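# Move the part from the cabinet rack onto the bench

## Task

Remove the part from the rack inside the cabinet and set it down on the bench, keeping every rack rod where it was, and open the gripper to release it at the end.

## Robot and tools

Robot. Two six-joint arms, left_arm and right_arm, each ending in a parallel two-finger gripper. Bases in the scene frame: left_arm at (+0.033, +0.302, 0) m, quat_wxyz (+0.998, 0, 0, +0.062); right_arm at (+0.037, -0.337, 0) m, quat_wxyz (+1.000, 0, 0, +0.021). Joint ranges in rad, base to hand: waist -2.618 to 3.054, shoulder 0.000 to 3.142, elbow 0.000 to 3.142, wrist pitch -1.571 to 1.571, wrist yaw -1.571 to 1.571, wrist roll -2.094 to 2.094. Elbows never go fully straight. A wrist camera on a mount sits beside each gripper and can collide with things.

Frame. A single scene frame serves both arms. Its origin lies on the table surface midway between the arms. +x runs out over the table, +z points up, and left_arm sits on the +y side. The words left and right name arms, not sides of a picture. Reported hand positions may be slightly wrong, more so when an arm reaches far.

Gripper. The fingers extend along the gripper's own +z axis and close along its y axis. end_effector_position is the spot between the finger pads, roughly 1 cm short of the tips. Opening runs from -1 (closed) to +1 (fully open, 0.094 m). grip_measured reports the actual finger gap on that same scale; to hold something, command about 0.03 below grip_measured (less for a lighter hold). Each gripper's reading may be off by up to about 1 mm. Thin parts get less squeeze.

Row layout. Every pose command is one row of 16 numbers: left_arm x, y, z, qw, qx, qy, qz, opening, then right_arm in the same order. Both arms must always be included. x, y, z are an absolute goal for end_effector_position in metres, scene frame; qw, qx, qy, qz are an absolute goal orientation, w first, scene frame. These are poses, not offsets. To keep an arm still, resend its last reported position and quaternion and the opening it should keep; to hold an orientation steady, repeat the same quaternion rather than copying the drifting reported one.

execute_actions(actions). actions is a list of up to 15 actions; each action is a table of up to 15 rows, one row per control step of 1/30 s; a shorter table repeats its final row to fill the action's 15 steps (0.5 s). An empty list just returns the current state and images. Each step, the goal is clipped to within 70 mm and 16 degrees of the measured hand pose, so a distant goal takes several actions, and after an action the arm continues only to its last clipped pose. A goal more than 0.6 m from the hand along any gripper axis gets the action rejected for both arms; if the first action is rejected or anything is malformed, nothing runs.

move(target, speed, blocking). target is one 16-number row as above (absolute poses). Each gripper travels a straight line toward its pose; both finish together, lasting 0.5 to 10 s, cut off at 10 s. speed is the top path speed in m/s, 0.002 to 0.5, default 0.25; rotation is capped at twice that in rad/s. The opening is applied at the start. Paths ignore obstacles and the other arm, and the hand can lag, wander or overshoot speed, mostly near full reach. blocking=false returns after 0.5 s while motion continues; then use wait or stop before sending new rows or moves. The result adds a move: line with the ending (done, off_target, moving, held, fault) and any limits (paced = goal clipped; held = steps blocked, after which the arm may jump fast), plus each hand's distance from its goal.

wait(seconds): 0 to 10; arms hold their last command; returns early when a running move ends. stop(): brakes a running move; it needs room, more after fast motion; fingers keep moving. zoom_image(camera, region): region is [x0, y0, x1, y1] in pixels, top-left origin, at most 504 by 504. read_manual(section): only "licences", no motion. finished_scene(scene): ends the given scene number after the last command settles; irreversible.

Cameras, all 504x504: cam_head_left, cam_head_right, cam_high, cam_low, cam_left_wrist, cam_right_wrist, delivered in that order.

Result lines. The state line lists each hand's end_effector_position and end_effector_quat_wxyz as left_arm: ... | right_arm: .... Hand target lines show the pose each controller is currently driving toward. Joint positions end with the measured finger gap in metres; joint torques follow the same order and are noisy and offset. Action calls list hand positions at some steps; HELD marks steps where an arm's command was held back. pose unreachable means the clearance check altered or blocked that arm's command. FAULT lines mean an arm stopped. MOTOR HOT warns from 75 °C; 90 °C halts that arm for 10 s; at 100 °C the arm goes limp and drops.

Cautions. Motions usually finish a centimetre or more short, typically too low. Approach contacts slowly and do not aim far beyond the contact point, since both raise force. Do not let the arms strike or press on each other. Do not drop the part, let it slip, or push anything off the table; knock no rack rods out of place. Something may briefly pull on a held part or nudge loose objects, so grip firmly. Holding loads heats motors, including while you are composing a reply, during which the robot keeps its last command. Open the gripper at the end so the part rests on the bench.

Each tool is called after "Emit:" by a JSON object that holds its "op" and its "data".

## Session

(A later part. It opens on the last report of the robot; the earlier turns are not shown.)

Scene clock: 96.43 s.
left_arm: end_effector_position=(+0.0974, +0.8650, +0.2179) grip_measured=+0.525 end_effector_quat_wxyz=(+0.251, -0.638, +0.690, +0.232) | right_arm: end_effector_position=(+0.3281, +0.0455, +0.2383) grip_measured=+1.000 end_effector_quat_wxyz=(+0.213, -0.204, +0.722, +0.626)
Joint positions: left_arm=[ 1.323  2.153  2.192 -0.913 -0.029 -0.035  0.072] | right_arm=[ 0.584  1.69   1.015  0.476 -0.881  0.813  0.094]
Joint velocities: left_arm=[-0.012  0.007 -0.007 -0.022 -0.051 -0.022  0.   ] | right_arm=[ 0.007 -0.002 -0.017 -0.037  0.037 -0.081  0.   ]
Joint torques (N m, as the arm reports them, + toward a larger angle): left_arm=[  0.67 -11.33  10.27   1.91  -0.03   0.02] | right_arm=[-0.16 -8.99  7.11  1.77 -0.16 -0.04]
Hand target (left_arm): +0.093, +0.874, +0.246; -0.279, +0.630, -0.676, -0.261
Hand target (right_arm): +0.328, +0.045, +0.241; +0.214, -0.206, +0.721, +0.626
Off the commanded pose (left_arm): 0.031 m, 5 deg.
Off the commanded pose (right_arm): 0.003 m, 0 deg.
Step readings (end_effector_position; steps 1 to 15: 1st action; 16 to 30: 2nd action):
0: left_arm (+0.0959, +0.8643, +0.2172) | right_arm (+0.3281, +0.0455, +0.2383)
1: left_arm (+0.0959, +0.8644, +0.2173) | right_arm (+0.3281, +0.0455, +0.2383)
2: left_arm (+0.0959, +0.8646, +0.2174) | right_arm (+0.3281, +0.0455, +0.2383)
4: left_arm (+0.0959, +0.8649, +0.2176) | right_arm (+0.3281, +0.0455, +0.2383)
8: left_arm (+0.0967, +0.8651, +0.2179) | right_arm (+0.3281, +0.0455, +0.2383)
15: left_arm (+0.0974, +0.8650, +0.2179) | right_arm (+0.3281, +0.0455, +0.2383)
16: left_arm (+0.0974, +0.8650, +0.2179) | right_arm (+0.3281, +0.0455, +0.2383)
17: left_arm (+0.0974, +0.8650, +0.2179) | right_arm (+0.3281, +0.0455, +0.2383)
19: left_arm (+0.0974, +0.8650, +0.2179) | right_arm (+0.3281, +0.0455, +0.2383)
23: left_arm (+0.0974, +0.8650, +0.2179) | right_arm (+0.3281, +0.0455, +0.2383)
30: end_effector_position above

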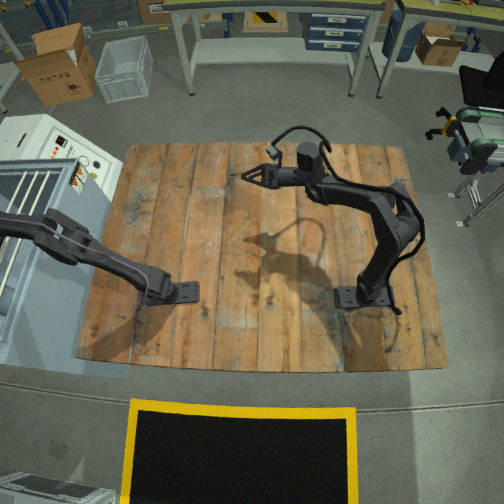

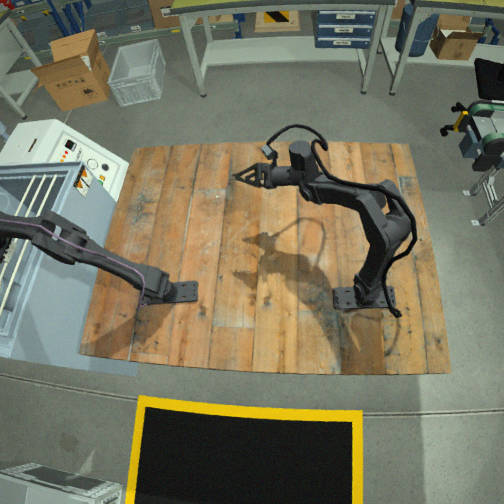

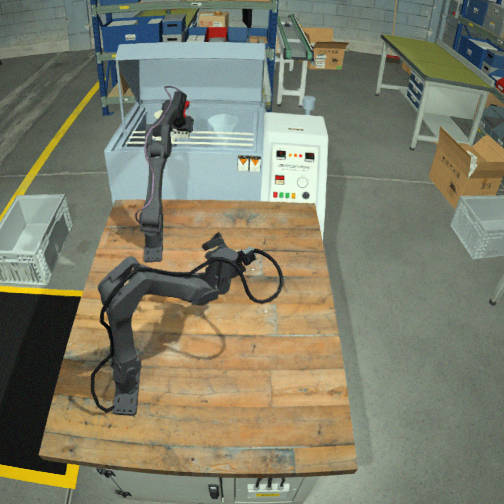

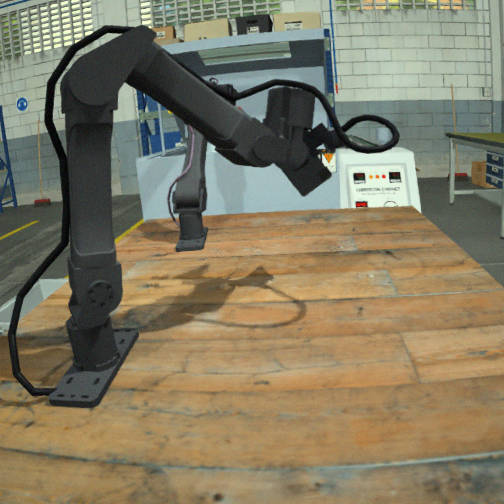

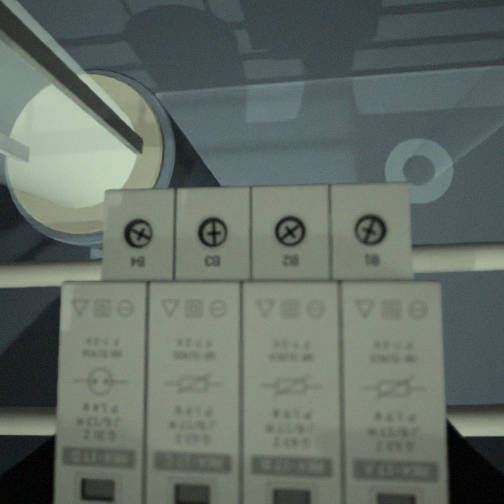

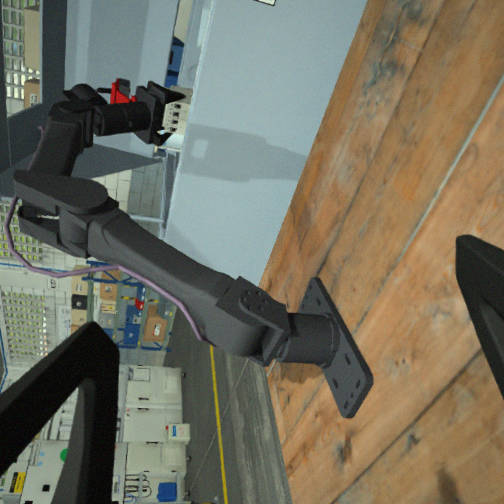

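Emit:
{"op": "execute_actions", "data": {"actions": [[[0.093,0.874,0.249,0.279,-0.630,0.676,0.260,0.48, 0.328,0.045,0.241,0.214,-0.206,0.721,0.626,1],[0.093,0.874,0.251,0.279,-0.630,0.676,0.260,0.48, 0.328,0.045,0.241,0.214,-0.206,0.721,0.626,1],[0.093,0.873,0.253,0.279,-0.630,0.676,0.260,0.48, 0.328,0.045,0.241,0.214,-0.206,0.721,0.626,1],[0.093,0.873,0.255,0.279,-0.630,0.676,0.260,0.48, 0.328,0.045,0.241,0.214,-0.206,0.721,0.626,1],[0.093,0.872,0.257,0.279,-0.630,0.676,0.260,0.48, 0.328,0.045,0.241,0.214,-0.206,0.721,0.626,1],[0.093,0.872,0.259,0.279,-0.630,0.676,0.260,0.48, 0.328,0.045,0.241,0.214,-0.206,0.721,0.626,1],[0.093,0.871,0.261,0.279,-0.630,0.676,0.260,0.48, 0.328,0.045,0.241,0.214,-0.206,0.721,0.626,1],[0.093,0.871,0.263,0.279,-0.630,0.676,0.260,0.48, 0.328,0.045,0.241,0.214,-0.206,0.721,0.626,1],[0.093,0.870,0.265,0.279,-0.630,0.676,0.260,0.48, 0.328,0.045,0.241,0.214,-0.206,0.721,0.626,1],[0.093,0.870,0.267,0.279,-0.630,0.676,0.260,0.48, 0.328,0.045,0.241,0.214,-0.206,0.721,0.626,1],[0.093,0.869,0.269,0.279,-0.630,0.676,0.260,0.48, 0.328,0.045,0.241,0.214,-0.206,0.721,0.626,1],[0.093,0.869,0.271,0.279,-0.630,0.676,0.260,0.48, 0.328,0.045,0.241,0.214,-0.206,0.721,0.626,1],[0.093,0.868,0.273,0.279,-0.630,0.676,0.260,0.48, 0.328,0.045,0.241,0.214,-0.206,0.721,0.626,1],[0.093,0.868,0.275,0.279,-0.630,0.676,0.260,0.48, 0.328,0.045,0.241,0.214,-0.206,0.721,0.626,1],[0.093,0.867,0.277,0.279,-0.630,0.676,0.260,0.48, 0.328,0.045,0.241,0.214,-0.206,0.721,0.626,1]],[[0.093,0.866,0.279,0.279,-0.630,0.676,0.260,0.48, 0.328,0.045,0.241,0.214,-0.206,0.721,0.626,1],[0.093,0.865,0.281,0.279,-0.630,0.676,0.260,0.48, 0.328,0.045,0.241,0.214,-0.206,0.721,0.626,1],[0.093,0.864,0.283,0.279,-0.630,0.676,0.260,0.48, 0.328,0.045,0.241,0.214,-0.206,0.721,0.626,1],[0.093,0.863,0.285,0.279,-0.630,0.676,0.260,0.48, 0.328,0.045,0.241,0.214,-0.206,0.721,0.626,1]]]}}

Scene clock: 109.10 s.
left_arm: end_effector_position=(+0.0947, +0.8432, +0.2275) grip_measured=+0.525 end_effector_quat_wxyz=(+0.218, -0.647, +0.701, +0.204) | right_arm: end_effector_position=(+0.3281, +0.0455, +0.2383) grip_measured=+1.000 end_effector_quat_wxyz=(+0.213, -0.204, +0.722, +0.626)
Joint positions: left_arm=[ 1.323  2.179  2.331 -1.118 -0.029 -0.035  0.072] | right_arm=[ 0.584  1.69   1.015  0.476 -0.881  0.813  0.094]
Joint velocities: left_arm=[ 0.007 -0.007 -0.012 -0.022  0.007 -0.022  0.001] | right_arm=[ 0.022 -0.042  0.017 -0.022  0.007  0.051  0.   ]
Joint torques (N m, as the arm reports them, + toward a larger angle): left_arm=[  0.36 -13.06  12.64   2.2   -0.06  -0.01] | right_arm=[-0.15 -8.99  7.11  1.77 -0.16 -0.05]
Hand target (left_arm): +0.092, +0.857, +0.286; -0.279, +0.630, -0.676, -0.261
Hand target (right_arm): +0.328, +0.045, +0.241; +0.214, -0.206, +0.721, +0.626
Off the commanded pose (left_arm): 0.061 m, 10 deg.
Off the commanded pose (right_arm): 0.003 m, 0 deg.
Step readings (end_effector_position; steps 1 to 15: 1st action; 16 to 30: 2nd action):
0: left_arm (+0.0974, +0.8650, +0.2179) | right_arm (+0.3281, +0.0455, +0.2383)
1: left_arm (+0.0974, +0.8650, +0.2179) | right_arm (+0.3281, +0.0455, +0.2383)
2: left_arm (+0.0974, +0.8650, +0.2179) | right_arm (+0.3281, +0.0455, +0.2383)
4: left_arm (+0.0974, +0.8649, +0.2185) | right_arm (+0.3281, +0.0455, +0.2383)
8: left_arm (+0.0971, +0.8629, +0.2196) | right_arm (+0.3281, +0.0455, +0.2383)
15: left_arm (+0.0962, +0.8553, +0.2222) | right_arm (+0.3281, +0.0455, +0.2383)
16: left_arm (+0.0960, +0.8540, +0.2227) | right_arm (+0.3281, +0.0455, +0.2383)
17: left_arm (+0.0958, +0.8526, +0.2233) | right_arm (+0.3281, +0.0455, +0.2383)
19: left_arm (+0.0954, +0.8494, +0.2248) | right_arm (+0.3281, +0.0455, +0.2383)
23: left_arm (+0.0950, +0.8460, +0.2282) | right_arm (+0.3281, +0.0455, +0.2383)
30: end_effector_position above

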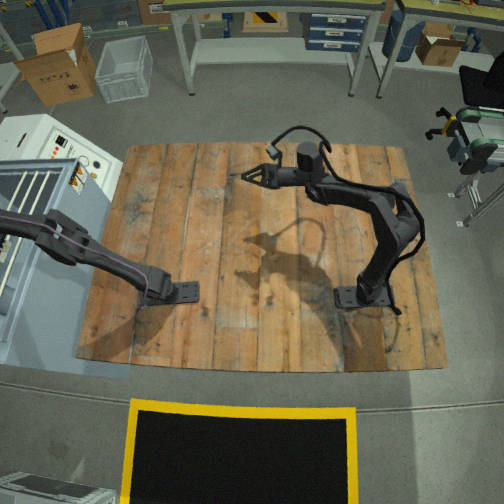

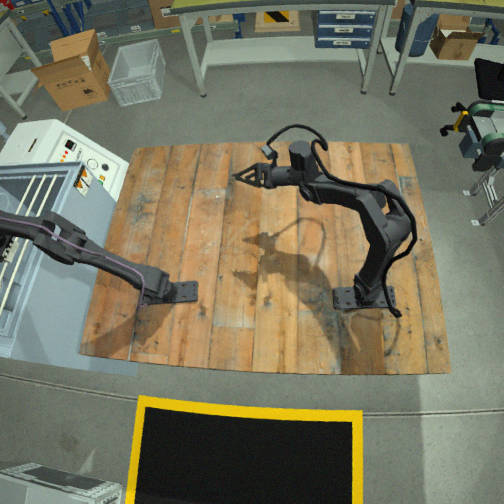

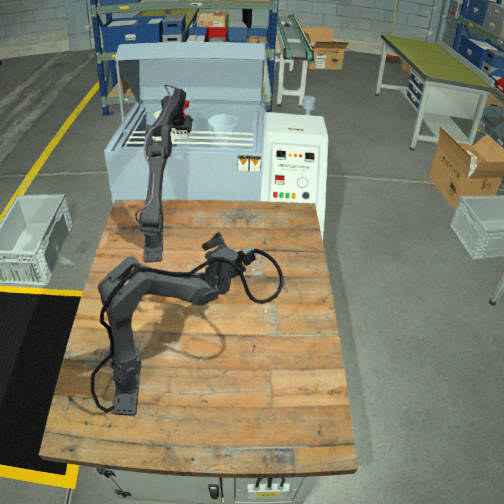

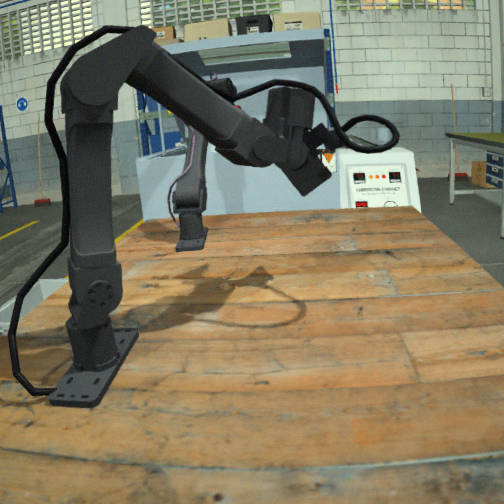

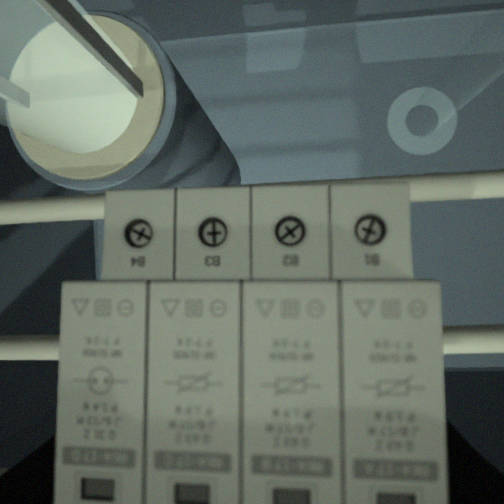

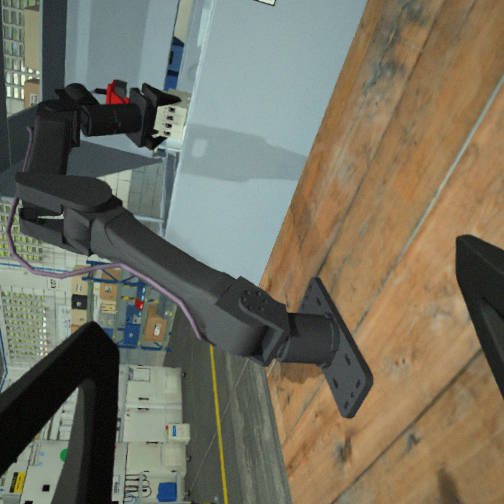

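Emit:
{"op": "execute_actions", "data": {"actions": [[[0.093,0.860,0.288,0.29,-0.626,0.672,0.27,0.48, 0.328,0.045,0.241,0.214,-0.206,0.721,0.626,1],[0.093,0.860,0.290,0.295,-0.624,0.669,0.275,0.48, 0.328,0.045,0.241,0.214,-0.206,0.721,0.626,1],[0.093,0.860,0.292,0.30,-0.622,0.667,0.28,0.48, 0.328,0.045,0.241,0.214,-0.206,0.721,0.626,1],[0.093,0.860,0.294,0.305,-0.620,0.665,0.285,0.48, 0.328,0.045,0.241,0.214,-0.206,0.721,0.626,1],[0.093,0.860,0.296,0.31,-0.617,0.662,0.29,0.48, 0.328,0.045,0.241,0.214,-0.206,0.721,0.626,1],[0.093,0.858,0.298,0.315,-0.615,0.660,0.295,0.48, 0.328,0.045,0.241,0.214,-0.206,0.721,0.626,1],[0.093,0.857,0.300,0.32,-0.613,0.657,0.30,0.48, 0.328,0.045,0.241,0.214,-0.206,0.721,0.626,1],[0.093,0.856,0.302,0.325,-0.611,0.655,0.304,0.48, 0.328,0.045,0.241,0.214,-0.206,0.721,0.626,1],[0.093,0.855,0.304,0.33,-0.609,0.652,0.308,0.48, 0.328,0.045,0.241,0.214,-0.206,0.721,0.626,1],[0.093,0.854,0.306,0.334,-0.607,0.650,0.312,0.48, 0.328,0.045,0.241,0.214,-0.206,0.721,0.626,1],[0.093,0.853,0.308,0.338,-0.605,0.649,0.315,0.48, 0.328,0.045,0.241,0.214,-0.206,0.721,0.626,1],[0.093,0.852,0.310,0.338,-0.605,0.649,0.315,0.48, 0.328,0.045,0.241,0.214,-0.206,0.721,0.626,1],[0.093,0.851,0.312,0.338,-0.605,0.649,0.315,0.48, 0.328,0.045,0.241,0.214,-0.206,0.721,0.626,1],[0.093,0.850,0.314,0.338,-0.605,0.649,0.315,0.48, 0.328,0.045,0.241,0.214,-0.206,0.721,0.626,1],[0.093,0.849,0.316,0.338,-0.605,0.649,0.315,0.48, 0.328,0.045,0.241,0.214,-0.206,0.721,0.626,1]],[[0.095,0.845,0.32,0.338,-0.605,0.649,0.315,0.48, 0.328,0.045,0.241,0.214,-0.206,0.721,0.626,1]]]}}

Scene clock: 122.13 s.
left_arm: end_effector_position=(+0.0903, +0.8265, +0.2603) grip_measured=+0.525 end_effector_quat_wxyz=(+0.267, -0.633, +0.681, +0.253) | right_arm: end_effector_position=(+0.3281, +0.0455, +0.2383) grip_measured=+1.000 end_effector_quat_wxyz=(+0.213, -0.204, +0.722, +0.626)
Joint positions: left_arm=[ 1.323  1.953  2.029 -0.894 -0.042 -0.035  0.072] | right_arm=[ 0.584  1.69   1.015  0.476 -0.881  0.813  0.094]
Joint velocities: left_arm=[-0.017 -0.017 -0.017 -0.022 -0.081 -0.051 -0.001] | right_arm=[-0.007 -0.007 -0.032 -0.037  0.007  0.022  0.   ]
Joint torques (N m, as the arm reports them, + toward a larger angle): left_arm=[ -0.68 -12.99   8.62   2.87  -0.09  -0.02] | right_arm=[-0.16 -8.99  7.11  1.77 -0.17 -0.04]
Hand target (left_arm): +0.094, +0.838, +0.321; -0.335, +0.605, -0.650, -0.313
Hand target (right_arm): +0.328, +0.045, +0.241; +0.214, -0.206, +0.721, +0.626
Off the commanded pose (left_arm): 0.063 m, 12 deg.
Off the commanded pose (right_arm): 0.003 m, 0 deg.
Step readings (end_effector_position; steps 1 to 15: 1st action; 16 to 30: 2nd action):
0: left_arm (+0.0946, +0.8425, +0.2270) | right_arm (+0.3281, +0.0455, +0.2383)
1: left_arm (+0.0946, +0.8425, +0.2269) | right_arm (+0.3281, +0.0455, +0.2383)
2: left_arm (+0.0946, +0.8422, +0.2266) | right_arm (+0.3281, +0.0455, +0.2383)
4: left_arm (+0.0941, +0.8401, +0.2258) | right_arm (+0.3281, +0.0455, +0.2383)
8: left_arm (+0.0925, +0.8321, +0.2267) | right_arm (+0.3281, +0.0455, +0.2383)
15: left_arm (+0.0912, +0.8254, +0.2460) | right_arm (+0.3281, +0.0455, +0.2383)
16: left_arm (+0.0910, +0.8247, +0.2489) | right_arm (+0.3281, +0.0455, +0.2383)
17: left_arm (+0.0907, +0.8238, +0.2518) | right_arm (+0.3281, +0.0455, +0.2383)
19: left_arm (+0.0901, +0.8221, +0.2565) | right_arm (+0.3281, +0.0455, +0.2383)
23: left_arm (+0.0901, +0.8245, +0.2620) | right_arm (+0.3281, +0.0455, +0.2383)
30: end_effector_position above

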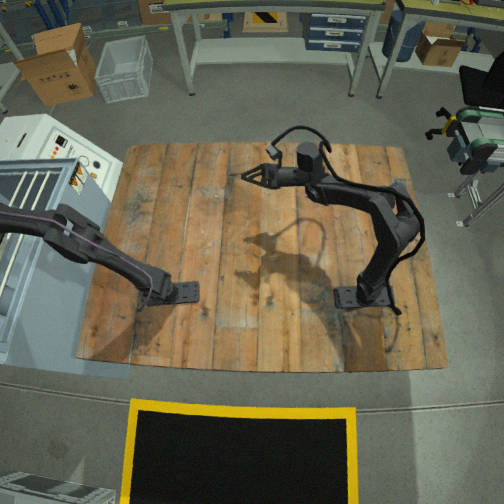

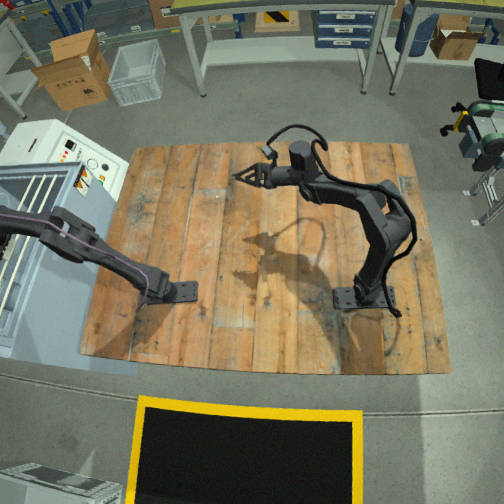

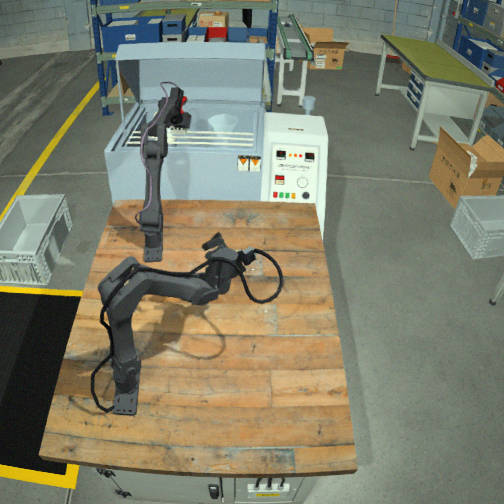

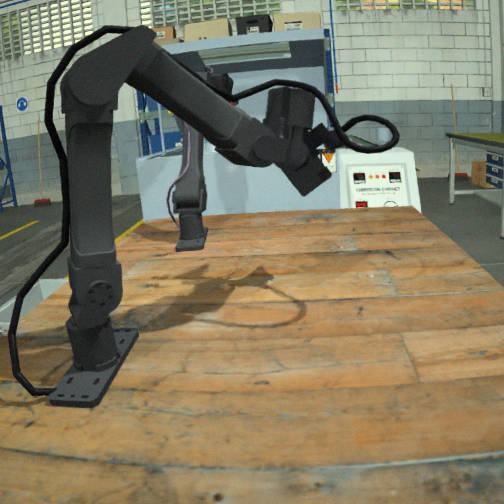

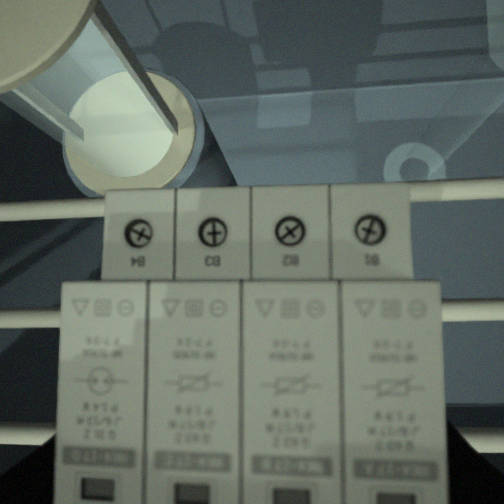

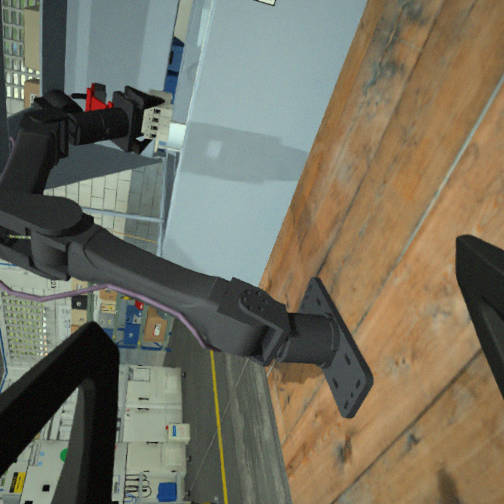

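Emit:
{"op": "execute_actions", "data": {"actions": [[[0.09,0.82,0.35,0.338,-0.605,0.649,0.315,0.48, 0.328,0.045,0.241,0.214,-0.206,0.721,0.626,1]],[[0.09,0.79,0.38,0.338,-0.605,0.649,0.315,0.48, 0.328,0.045,0.241,0.214,-0.206,0.721,0.626,1]],[[0.09,0.76,0.40,0.338,-0.605,0.649,0.315,0.48, 0.328,0.045,0.241,0.214,-0.206,0.721,0.626,1]]]}}

Scene clock: 128.13 s.
left_arm: end_effector_position=(+0.0864, +0.7513, +0.3365) grip_measured=+0.525 end_effector_quat_wxyz=(+0.268, -0.629, +0.683, +0.257) | right_arm: end_effector_position=(+0.3281, +0.0455, +0.2383) grip_measured=+1.000 end_effector_quat_wxyz=(+0.213, -0.204, +0.722, +0.626)
Joint positions: left_arm=[ 1.306  1.766  2.11  -1.155 -0.054 -0.038  0.072] | right_arm=[ 0.584  1.69   1.015  0.476 -0.881  0.813  0.094]
Joint velocities: left_arm=[ 0.012 -0.007 -0.007 -0.037 -0.022  0.037  0.001] | right_arm=[-0.002 -0.017 -0.002  0.051 -0.022  0.037  0.   ]
Joint torques (N m, as the arm reports them, + toward a larger angle): left_arm=[ -0.67 -10.34  12.26   2.51  -0.1   -0.07] | right_arm=[-0.16 -8.98  7.11  1.77 -0.17 -0.04]
Hand target (left_arm): +0.089, +0.753, +0.399; -0.338, +0.605, -0.649, -0.315
Hand target (right_arm): +0.328, +0.045, +0.241; +0.214, -0.206, +0.721, +0.626
Off the commanded pose (left_arm): 0.064 m, 11 deg.
Off the commanded pose (right_arm): 0.003 m, 0 deg.
Step readings (end_effector_position; steps 1 to 15: 1st action; 16 to 30: 2nd action; 31 to 45: 3rd action):
0: left_arm (+0.0903, +0.8271, +0.2605) | right_arm (+0.3281, +0.0455, +0.2383)
1: left_arm (+0.0902, +0.8262, +0.2617) | right_arm (+0.3281, +0.0455, +0.2383)
2: left_arm (+0.0899, +0.8241, +0.2624) | right_arm (+0.3281, +0.0455, +0.2383)
4: left_arm (+0.0891, +0.8181, +0.2665) | right_arm (+0.3281, +0.0455, +0.2383)
8: left_arm (+0.0881, +0.8095, +0.2796) | right_arm (+0.3281, +0.0455, +0.2383)
15: left_arm (+0.0876, +0.8057, +0.2813) | right_arm (+0.3281, +0.0455, +0.2383)
16: left_arm (+0.0874, +0.8043, +0.2827) | right_arm (+0.3281, +0.0455, +0.2383)
17: left_arm (+0.0871, +0.8019, +0.2832) | right_arm (+0.3281, +0.0455, +0.2383)
19: left_arm (+0.0863, +0.7950, +0.2882) | right_arm (+0.3281, +0.0455, +0.2383)
23: left_arm (+0.0846, +0.7835, +0.3035) | right_arm (+0.3281, +0.0455, +0.2383)
30: left_arm (+0.0840, +0.7810, +0.3205) | right_arm (+0.3281, +0.0455, +0.2383)
31: left_arm (+0.0840, +0.7795, +0.3218) | right_arm (+0.3281, +0.0455, +0.2383)
32: left_arm (+0.0840, +0.7764, +0.3216) | right_arm (+0.3281, +0.0455, +0.2383)
34: left_arm (+0.0847, +0.7679, +0.3235) | right_arm (+0.3281, +0.0455, +0.2383)
38: left_arm (+0.0867, +0.7548, +0.3312) | right_arm (+0.3281, +0.0455, +0.2383)
45: end_effector_position above

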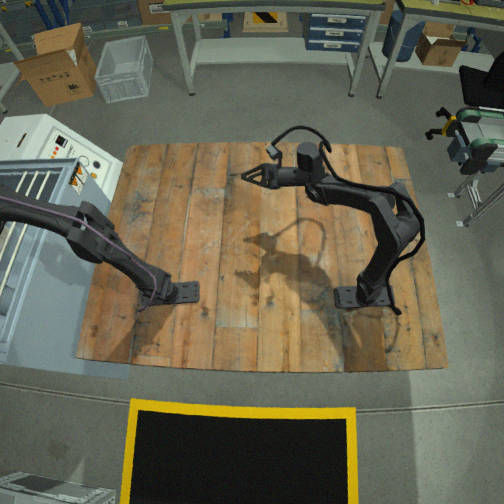

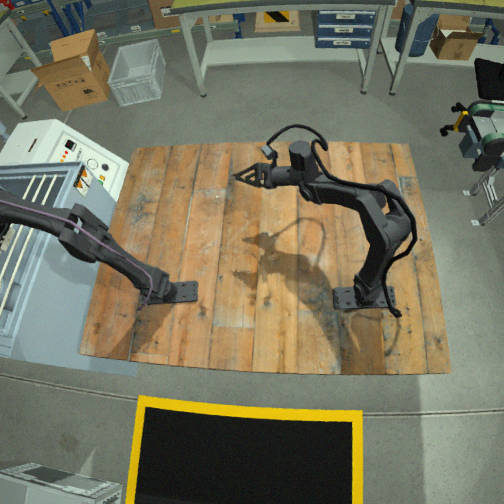

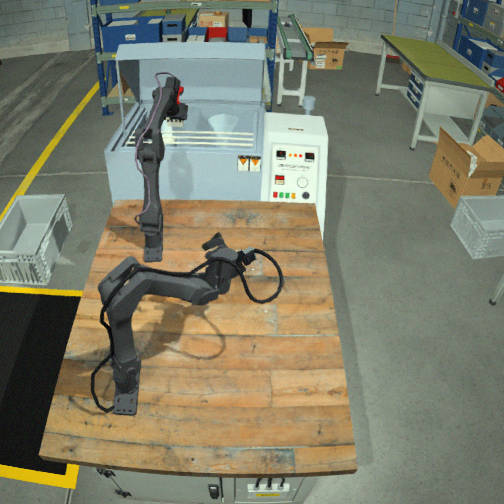

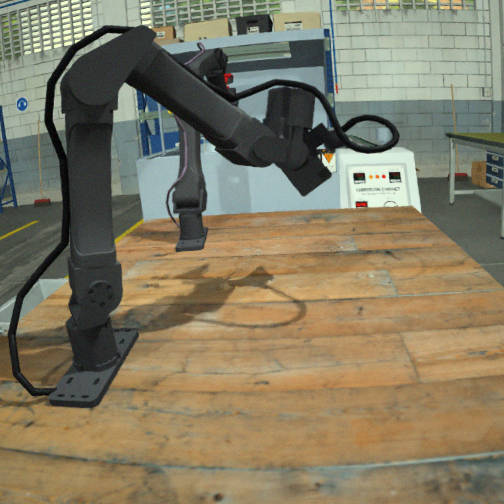

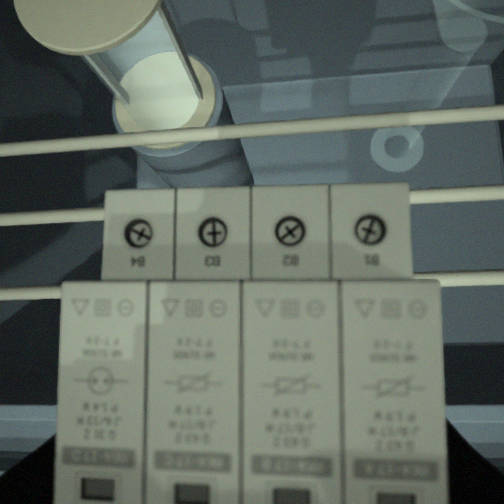

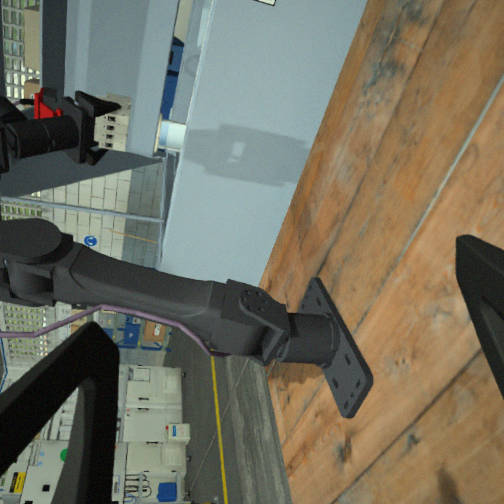

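Emit:
{"op": "move", "data": {"target": [0.38,0.34,0.38,0.423,0,0.906,0,0.48, 0.328,0.045,0.241,0.214,-0.206,0.721,0.626,1], "speed": 0.2}}

Emit:
{"op": "move", "data": {"target": [0.40,0.34,0.12,0.423,0,0.906,0,0.48, 0.328,0.045,0.241,0.214,-0.206,0.721,0.626,1], "speed": 0.15}}

Scene clock: 138.43 s.
left_arm: end_effector_position=(+0.3478, +0.3354, +0.3329) grip_measured=+0.524 end_effector_quat_wxyz=(+0.333, -0.012, +0.943, -0.011) | right_arm: end_effector_position=(+0.3281, +0.0455, +0.2383) grip_measured=+1.000 end_effector_quat_wxyz=(+0.213, -0.204, +0.722, +0.626)
Joint positions: left_arm=[ 0.047  1.342  1.744 -1.303  0.119  0.104  0.072] | right_arm=[ 0.584  1.69   1.015  0.476 -0.881  0.813  0.094]
Joint velocities: left_arm=[-0.007 -0.012  0.022  0.007  0.051  0.081 -0.002] | right_arm=[-0.012 -0.002 -0.012 -0.007  0.051 -0.022  0.   ]
Joint torques (N m, as the arm reports them, + toward a larger angle): left_arm=[-0.54 -4.19 11.76  2.63  0.1   0.02] | right_arm=[-0.15 -8.98  7.1   1.77 -0.17 -0.04]
Hand target (left_arm): +0.366, +0.335, +0.380; +0.420, +0.001, +0.908, +0.000
Hand target (right_arm): +0.328, +0.045, +0.241; +0.214, -0.206, +0.721, +0.626
Off the commanded pose (left_arm): 0.057 m, 11 deg.
Off the commanded pose (right_arm): 0.003 m, 0 deg.
move: off_target (left_arm)

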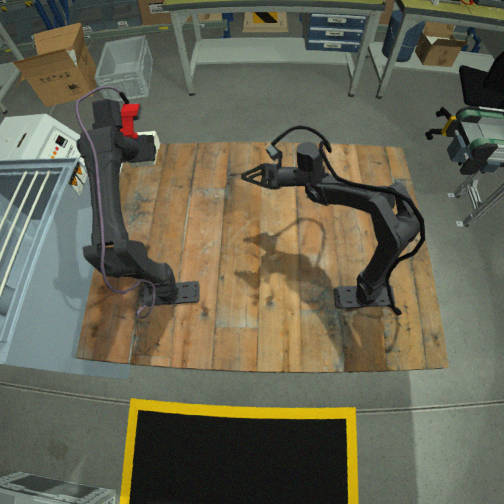

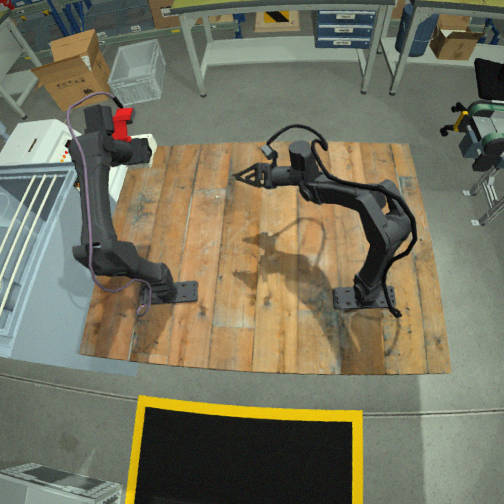

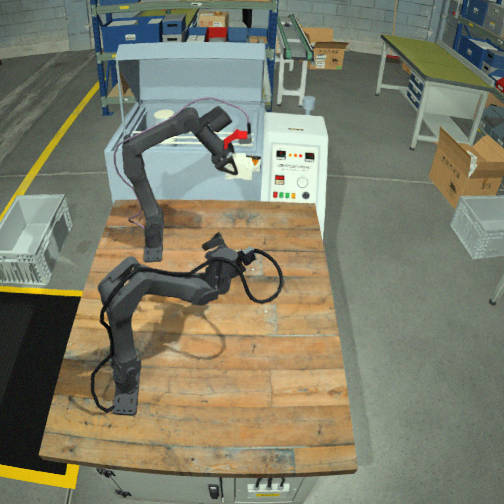

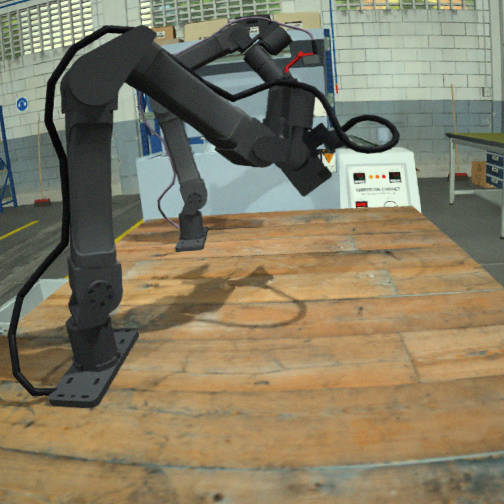

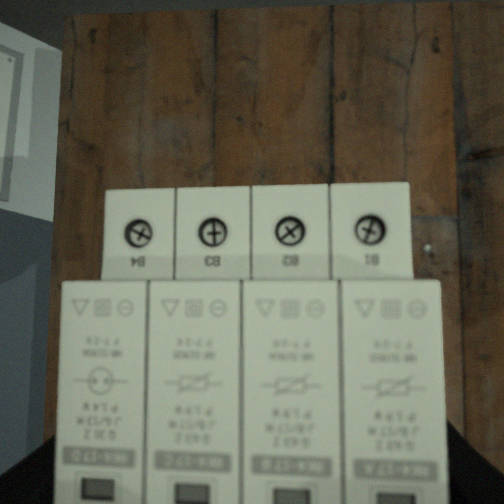

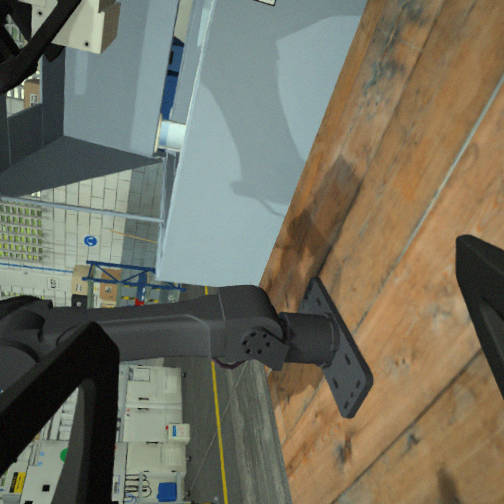

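Scene clock: 140.73 s.
left_arm: end_effector_position=(+0.3673, +0.3400, +0.0908) grip_measured=+0.524 end_effector_quat_wxyz=(+0.352, -0.012, +0.936, -0.004) | right_arm: end_effector_position=(+0.3281, +0.0455, +0.2383) grip_measured=+1.000 end_effector_quat_wxyz=(+0.213, -0.204, +0.722, +0.626)
Joint positions: left_arm=[ 0.047  1.259  0.646 -0.245  0.112  0.104  0.072] | right_arm=[ 0.584  1.69   1.015  0.476 -0.881  0.813  0.094]
Joint velocities: left_arm=[-0.007  0.002  0.007  0.037 -0.051 -0.007 -0.   ] | right_arm=[-0.017  0.002 -0.012 -0.007  0.022 -0.022  0.   ]
Joint torques (N m, as the arm reports them, + toward a larger angle): left_arm=[-0.94 -4.37  8.5   2.75  0.15 -0.01] | right_arm=[-0.16 -8.98  7.11  1.77 -0.17 -0.04]
Hand target (left_arm): +0.393, +0.338, +0.122; +0.421, +0.001, +0.907, +0.000
Hand target (right_arm): +0.328, +0.045, +0.241; +0.214, -0.206, +0.721, +0.626
Off the commanded pose (left_arm): 0.044 m, 9 deg.
Off the commanded pose (right_arm): 0.003 m, 0 deg.
move: off_target (left_arm)

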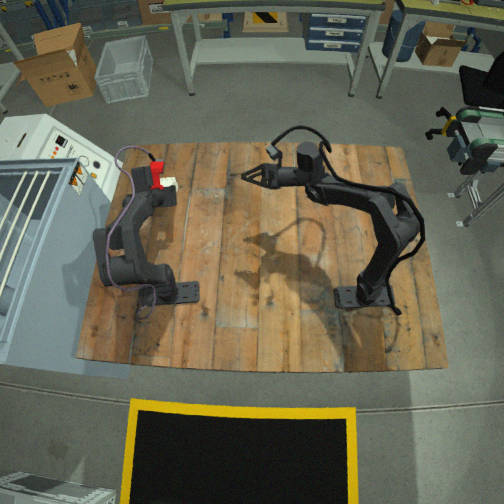

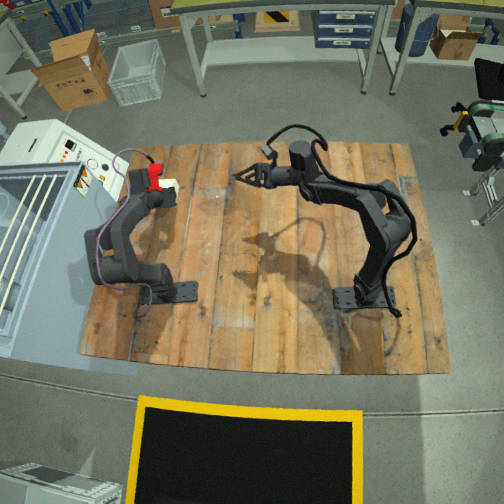

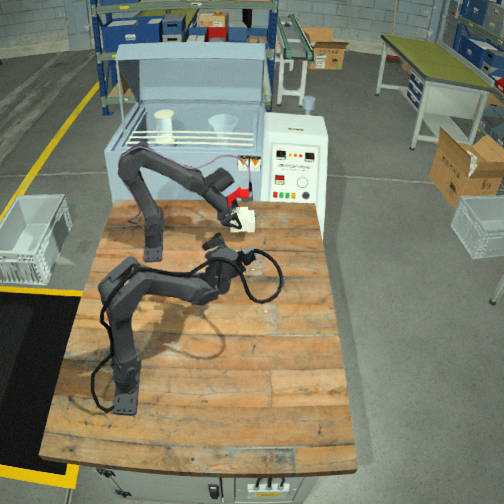

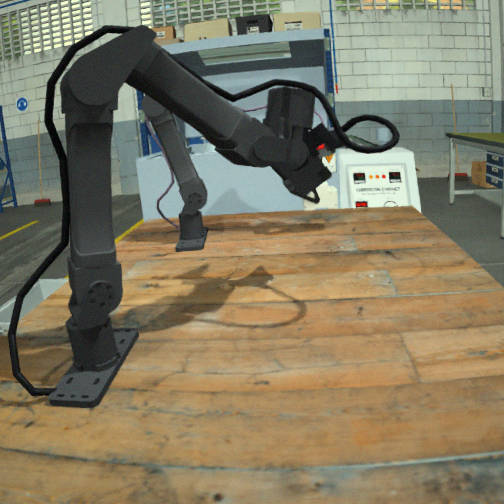

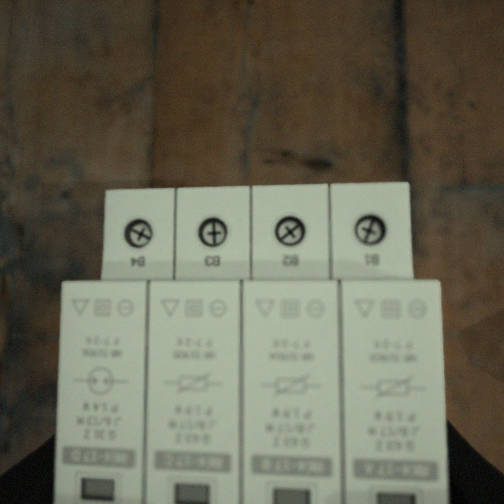

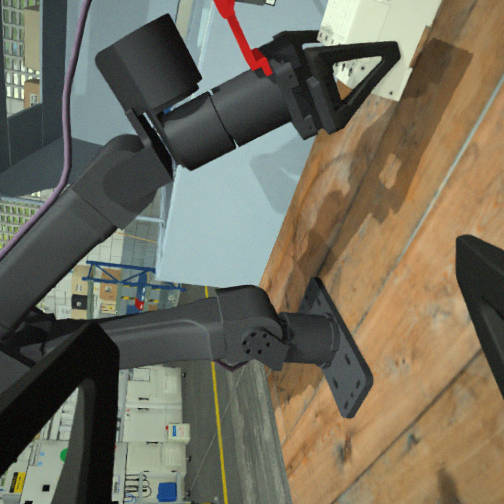

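Emit:
{"op": "move", "data": {"target": [0.40,0.34,0.068,0.423,0,0.906,0,0.48, 0.328,0.045,0.241,0.214,-0.206,0.721,0.626,1], "speed": 0.03}}

Scene clock: 146.37 s.
left_arm: end_effector_position=(+0.3702, +0.3413, +0.0419) grip_measured=+0.524 end_effector_quat_wxyz=(+0.355, -0.012, +0.935, -0.002) | right_arm: end_effector_position=(+0.3281, +0.0455, +0.2383) grip_measured=+1.000 end_effector_quat_wxyz=(+0.213, -0.204, +0.722, +0.626)
Joint positions: left_arm=[0.047 1.393 0.515 0.025 0.108 0.104 0.072] | right_arm=[ 0.584  1.69   1.015  0.476 -0.881  0.813  0.094]
Joint velocities: left_arm=[-0.007  0.007  0.012 -0.007  0.022 -0.066  0.   ] | right_arm=[ 0.032  0.012 -0.017 -0.081 -0.051  0.022  0.   ]
Joint torques (N m, as the arm reports them, + toward a larger angle): left_arm=[-0.89 -4.87  7.42  2.75  0.18 -0.01] | right_arm=[-0.16 -8.98  7.11  1.77 -0.16 -0.04]
Hand target (left_arm): +0.396, +0.339, +0.071; +0.420, +0.001, +0.907, +0.000
Hand target (right_arm): +0.328, +0.045, +0.241; +0.214, -0.206, +0.721, +0.626
Off the commanded pose (left_arm): 0.040 m, 9 deg.
Off the commanded pose (right_arm): 0.003 m, 0 deg.
move: off_target (left_arm)

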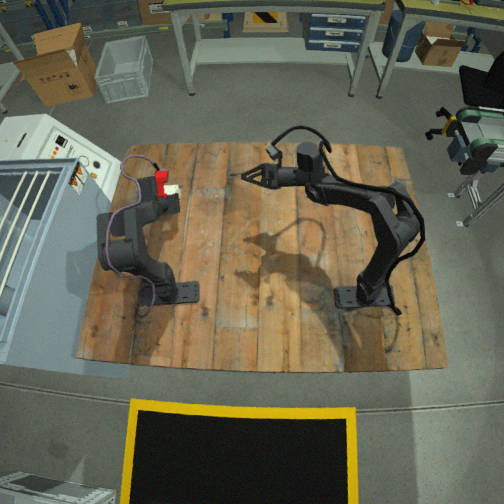

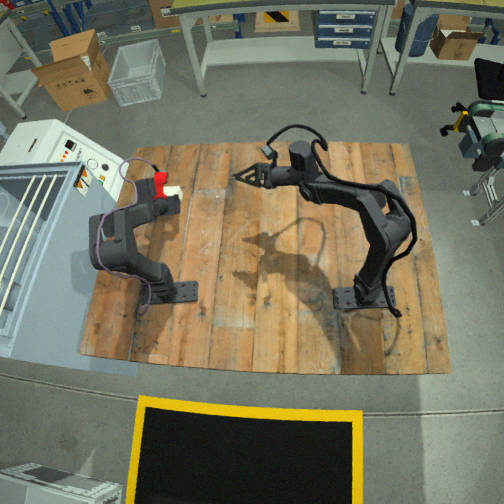

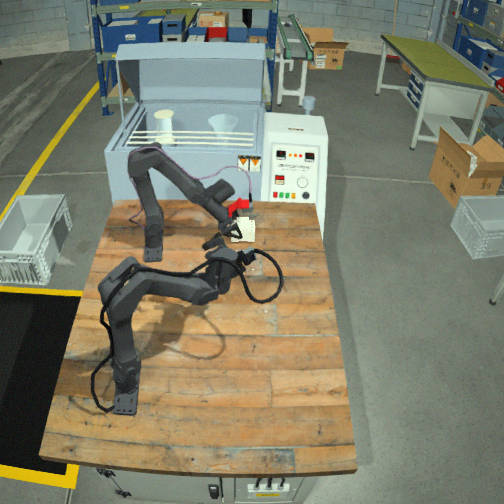

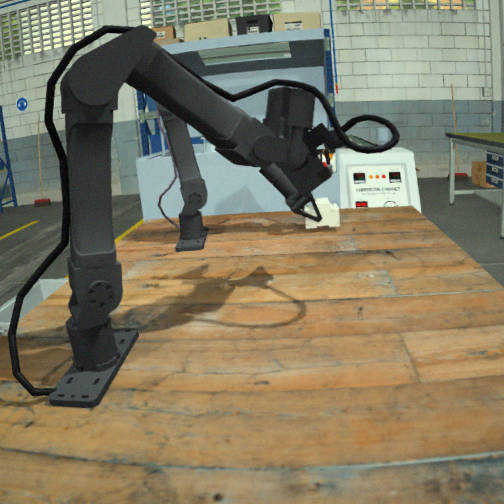

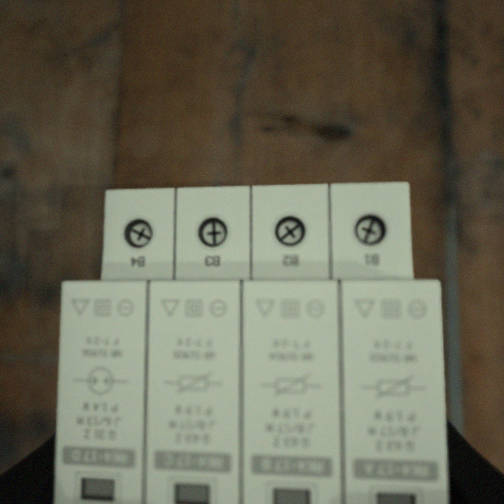

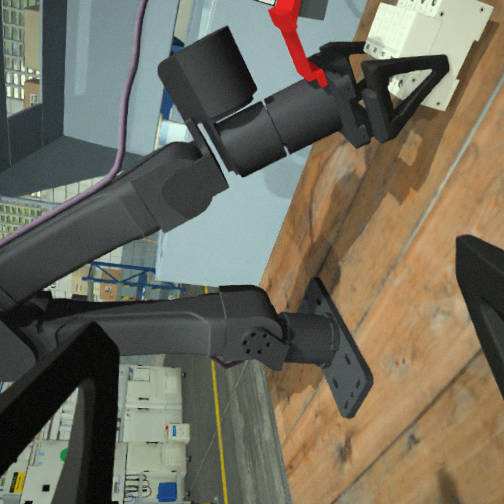

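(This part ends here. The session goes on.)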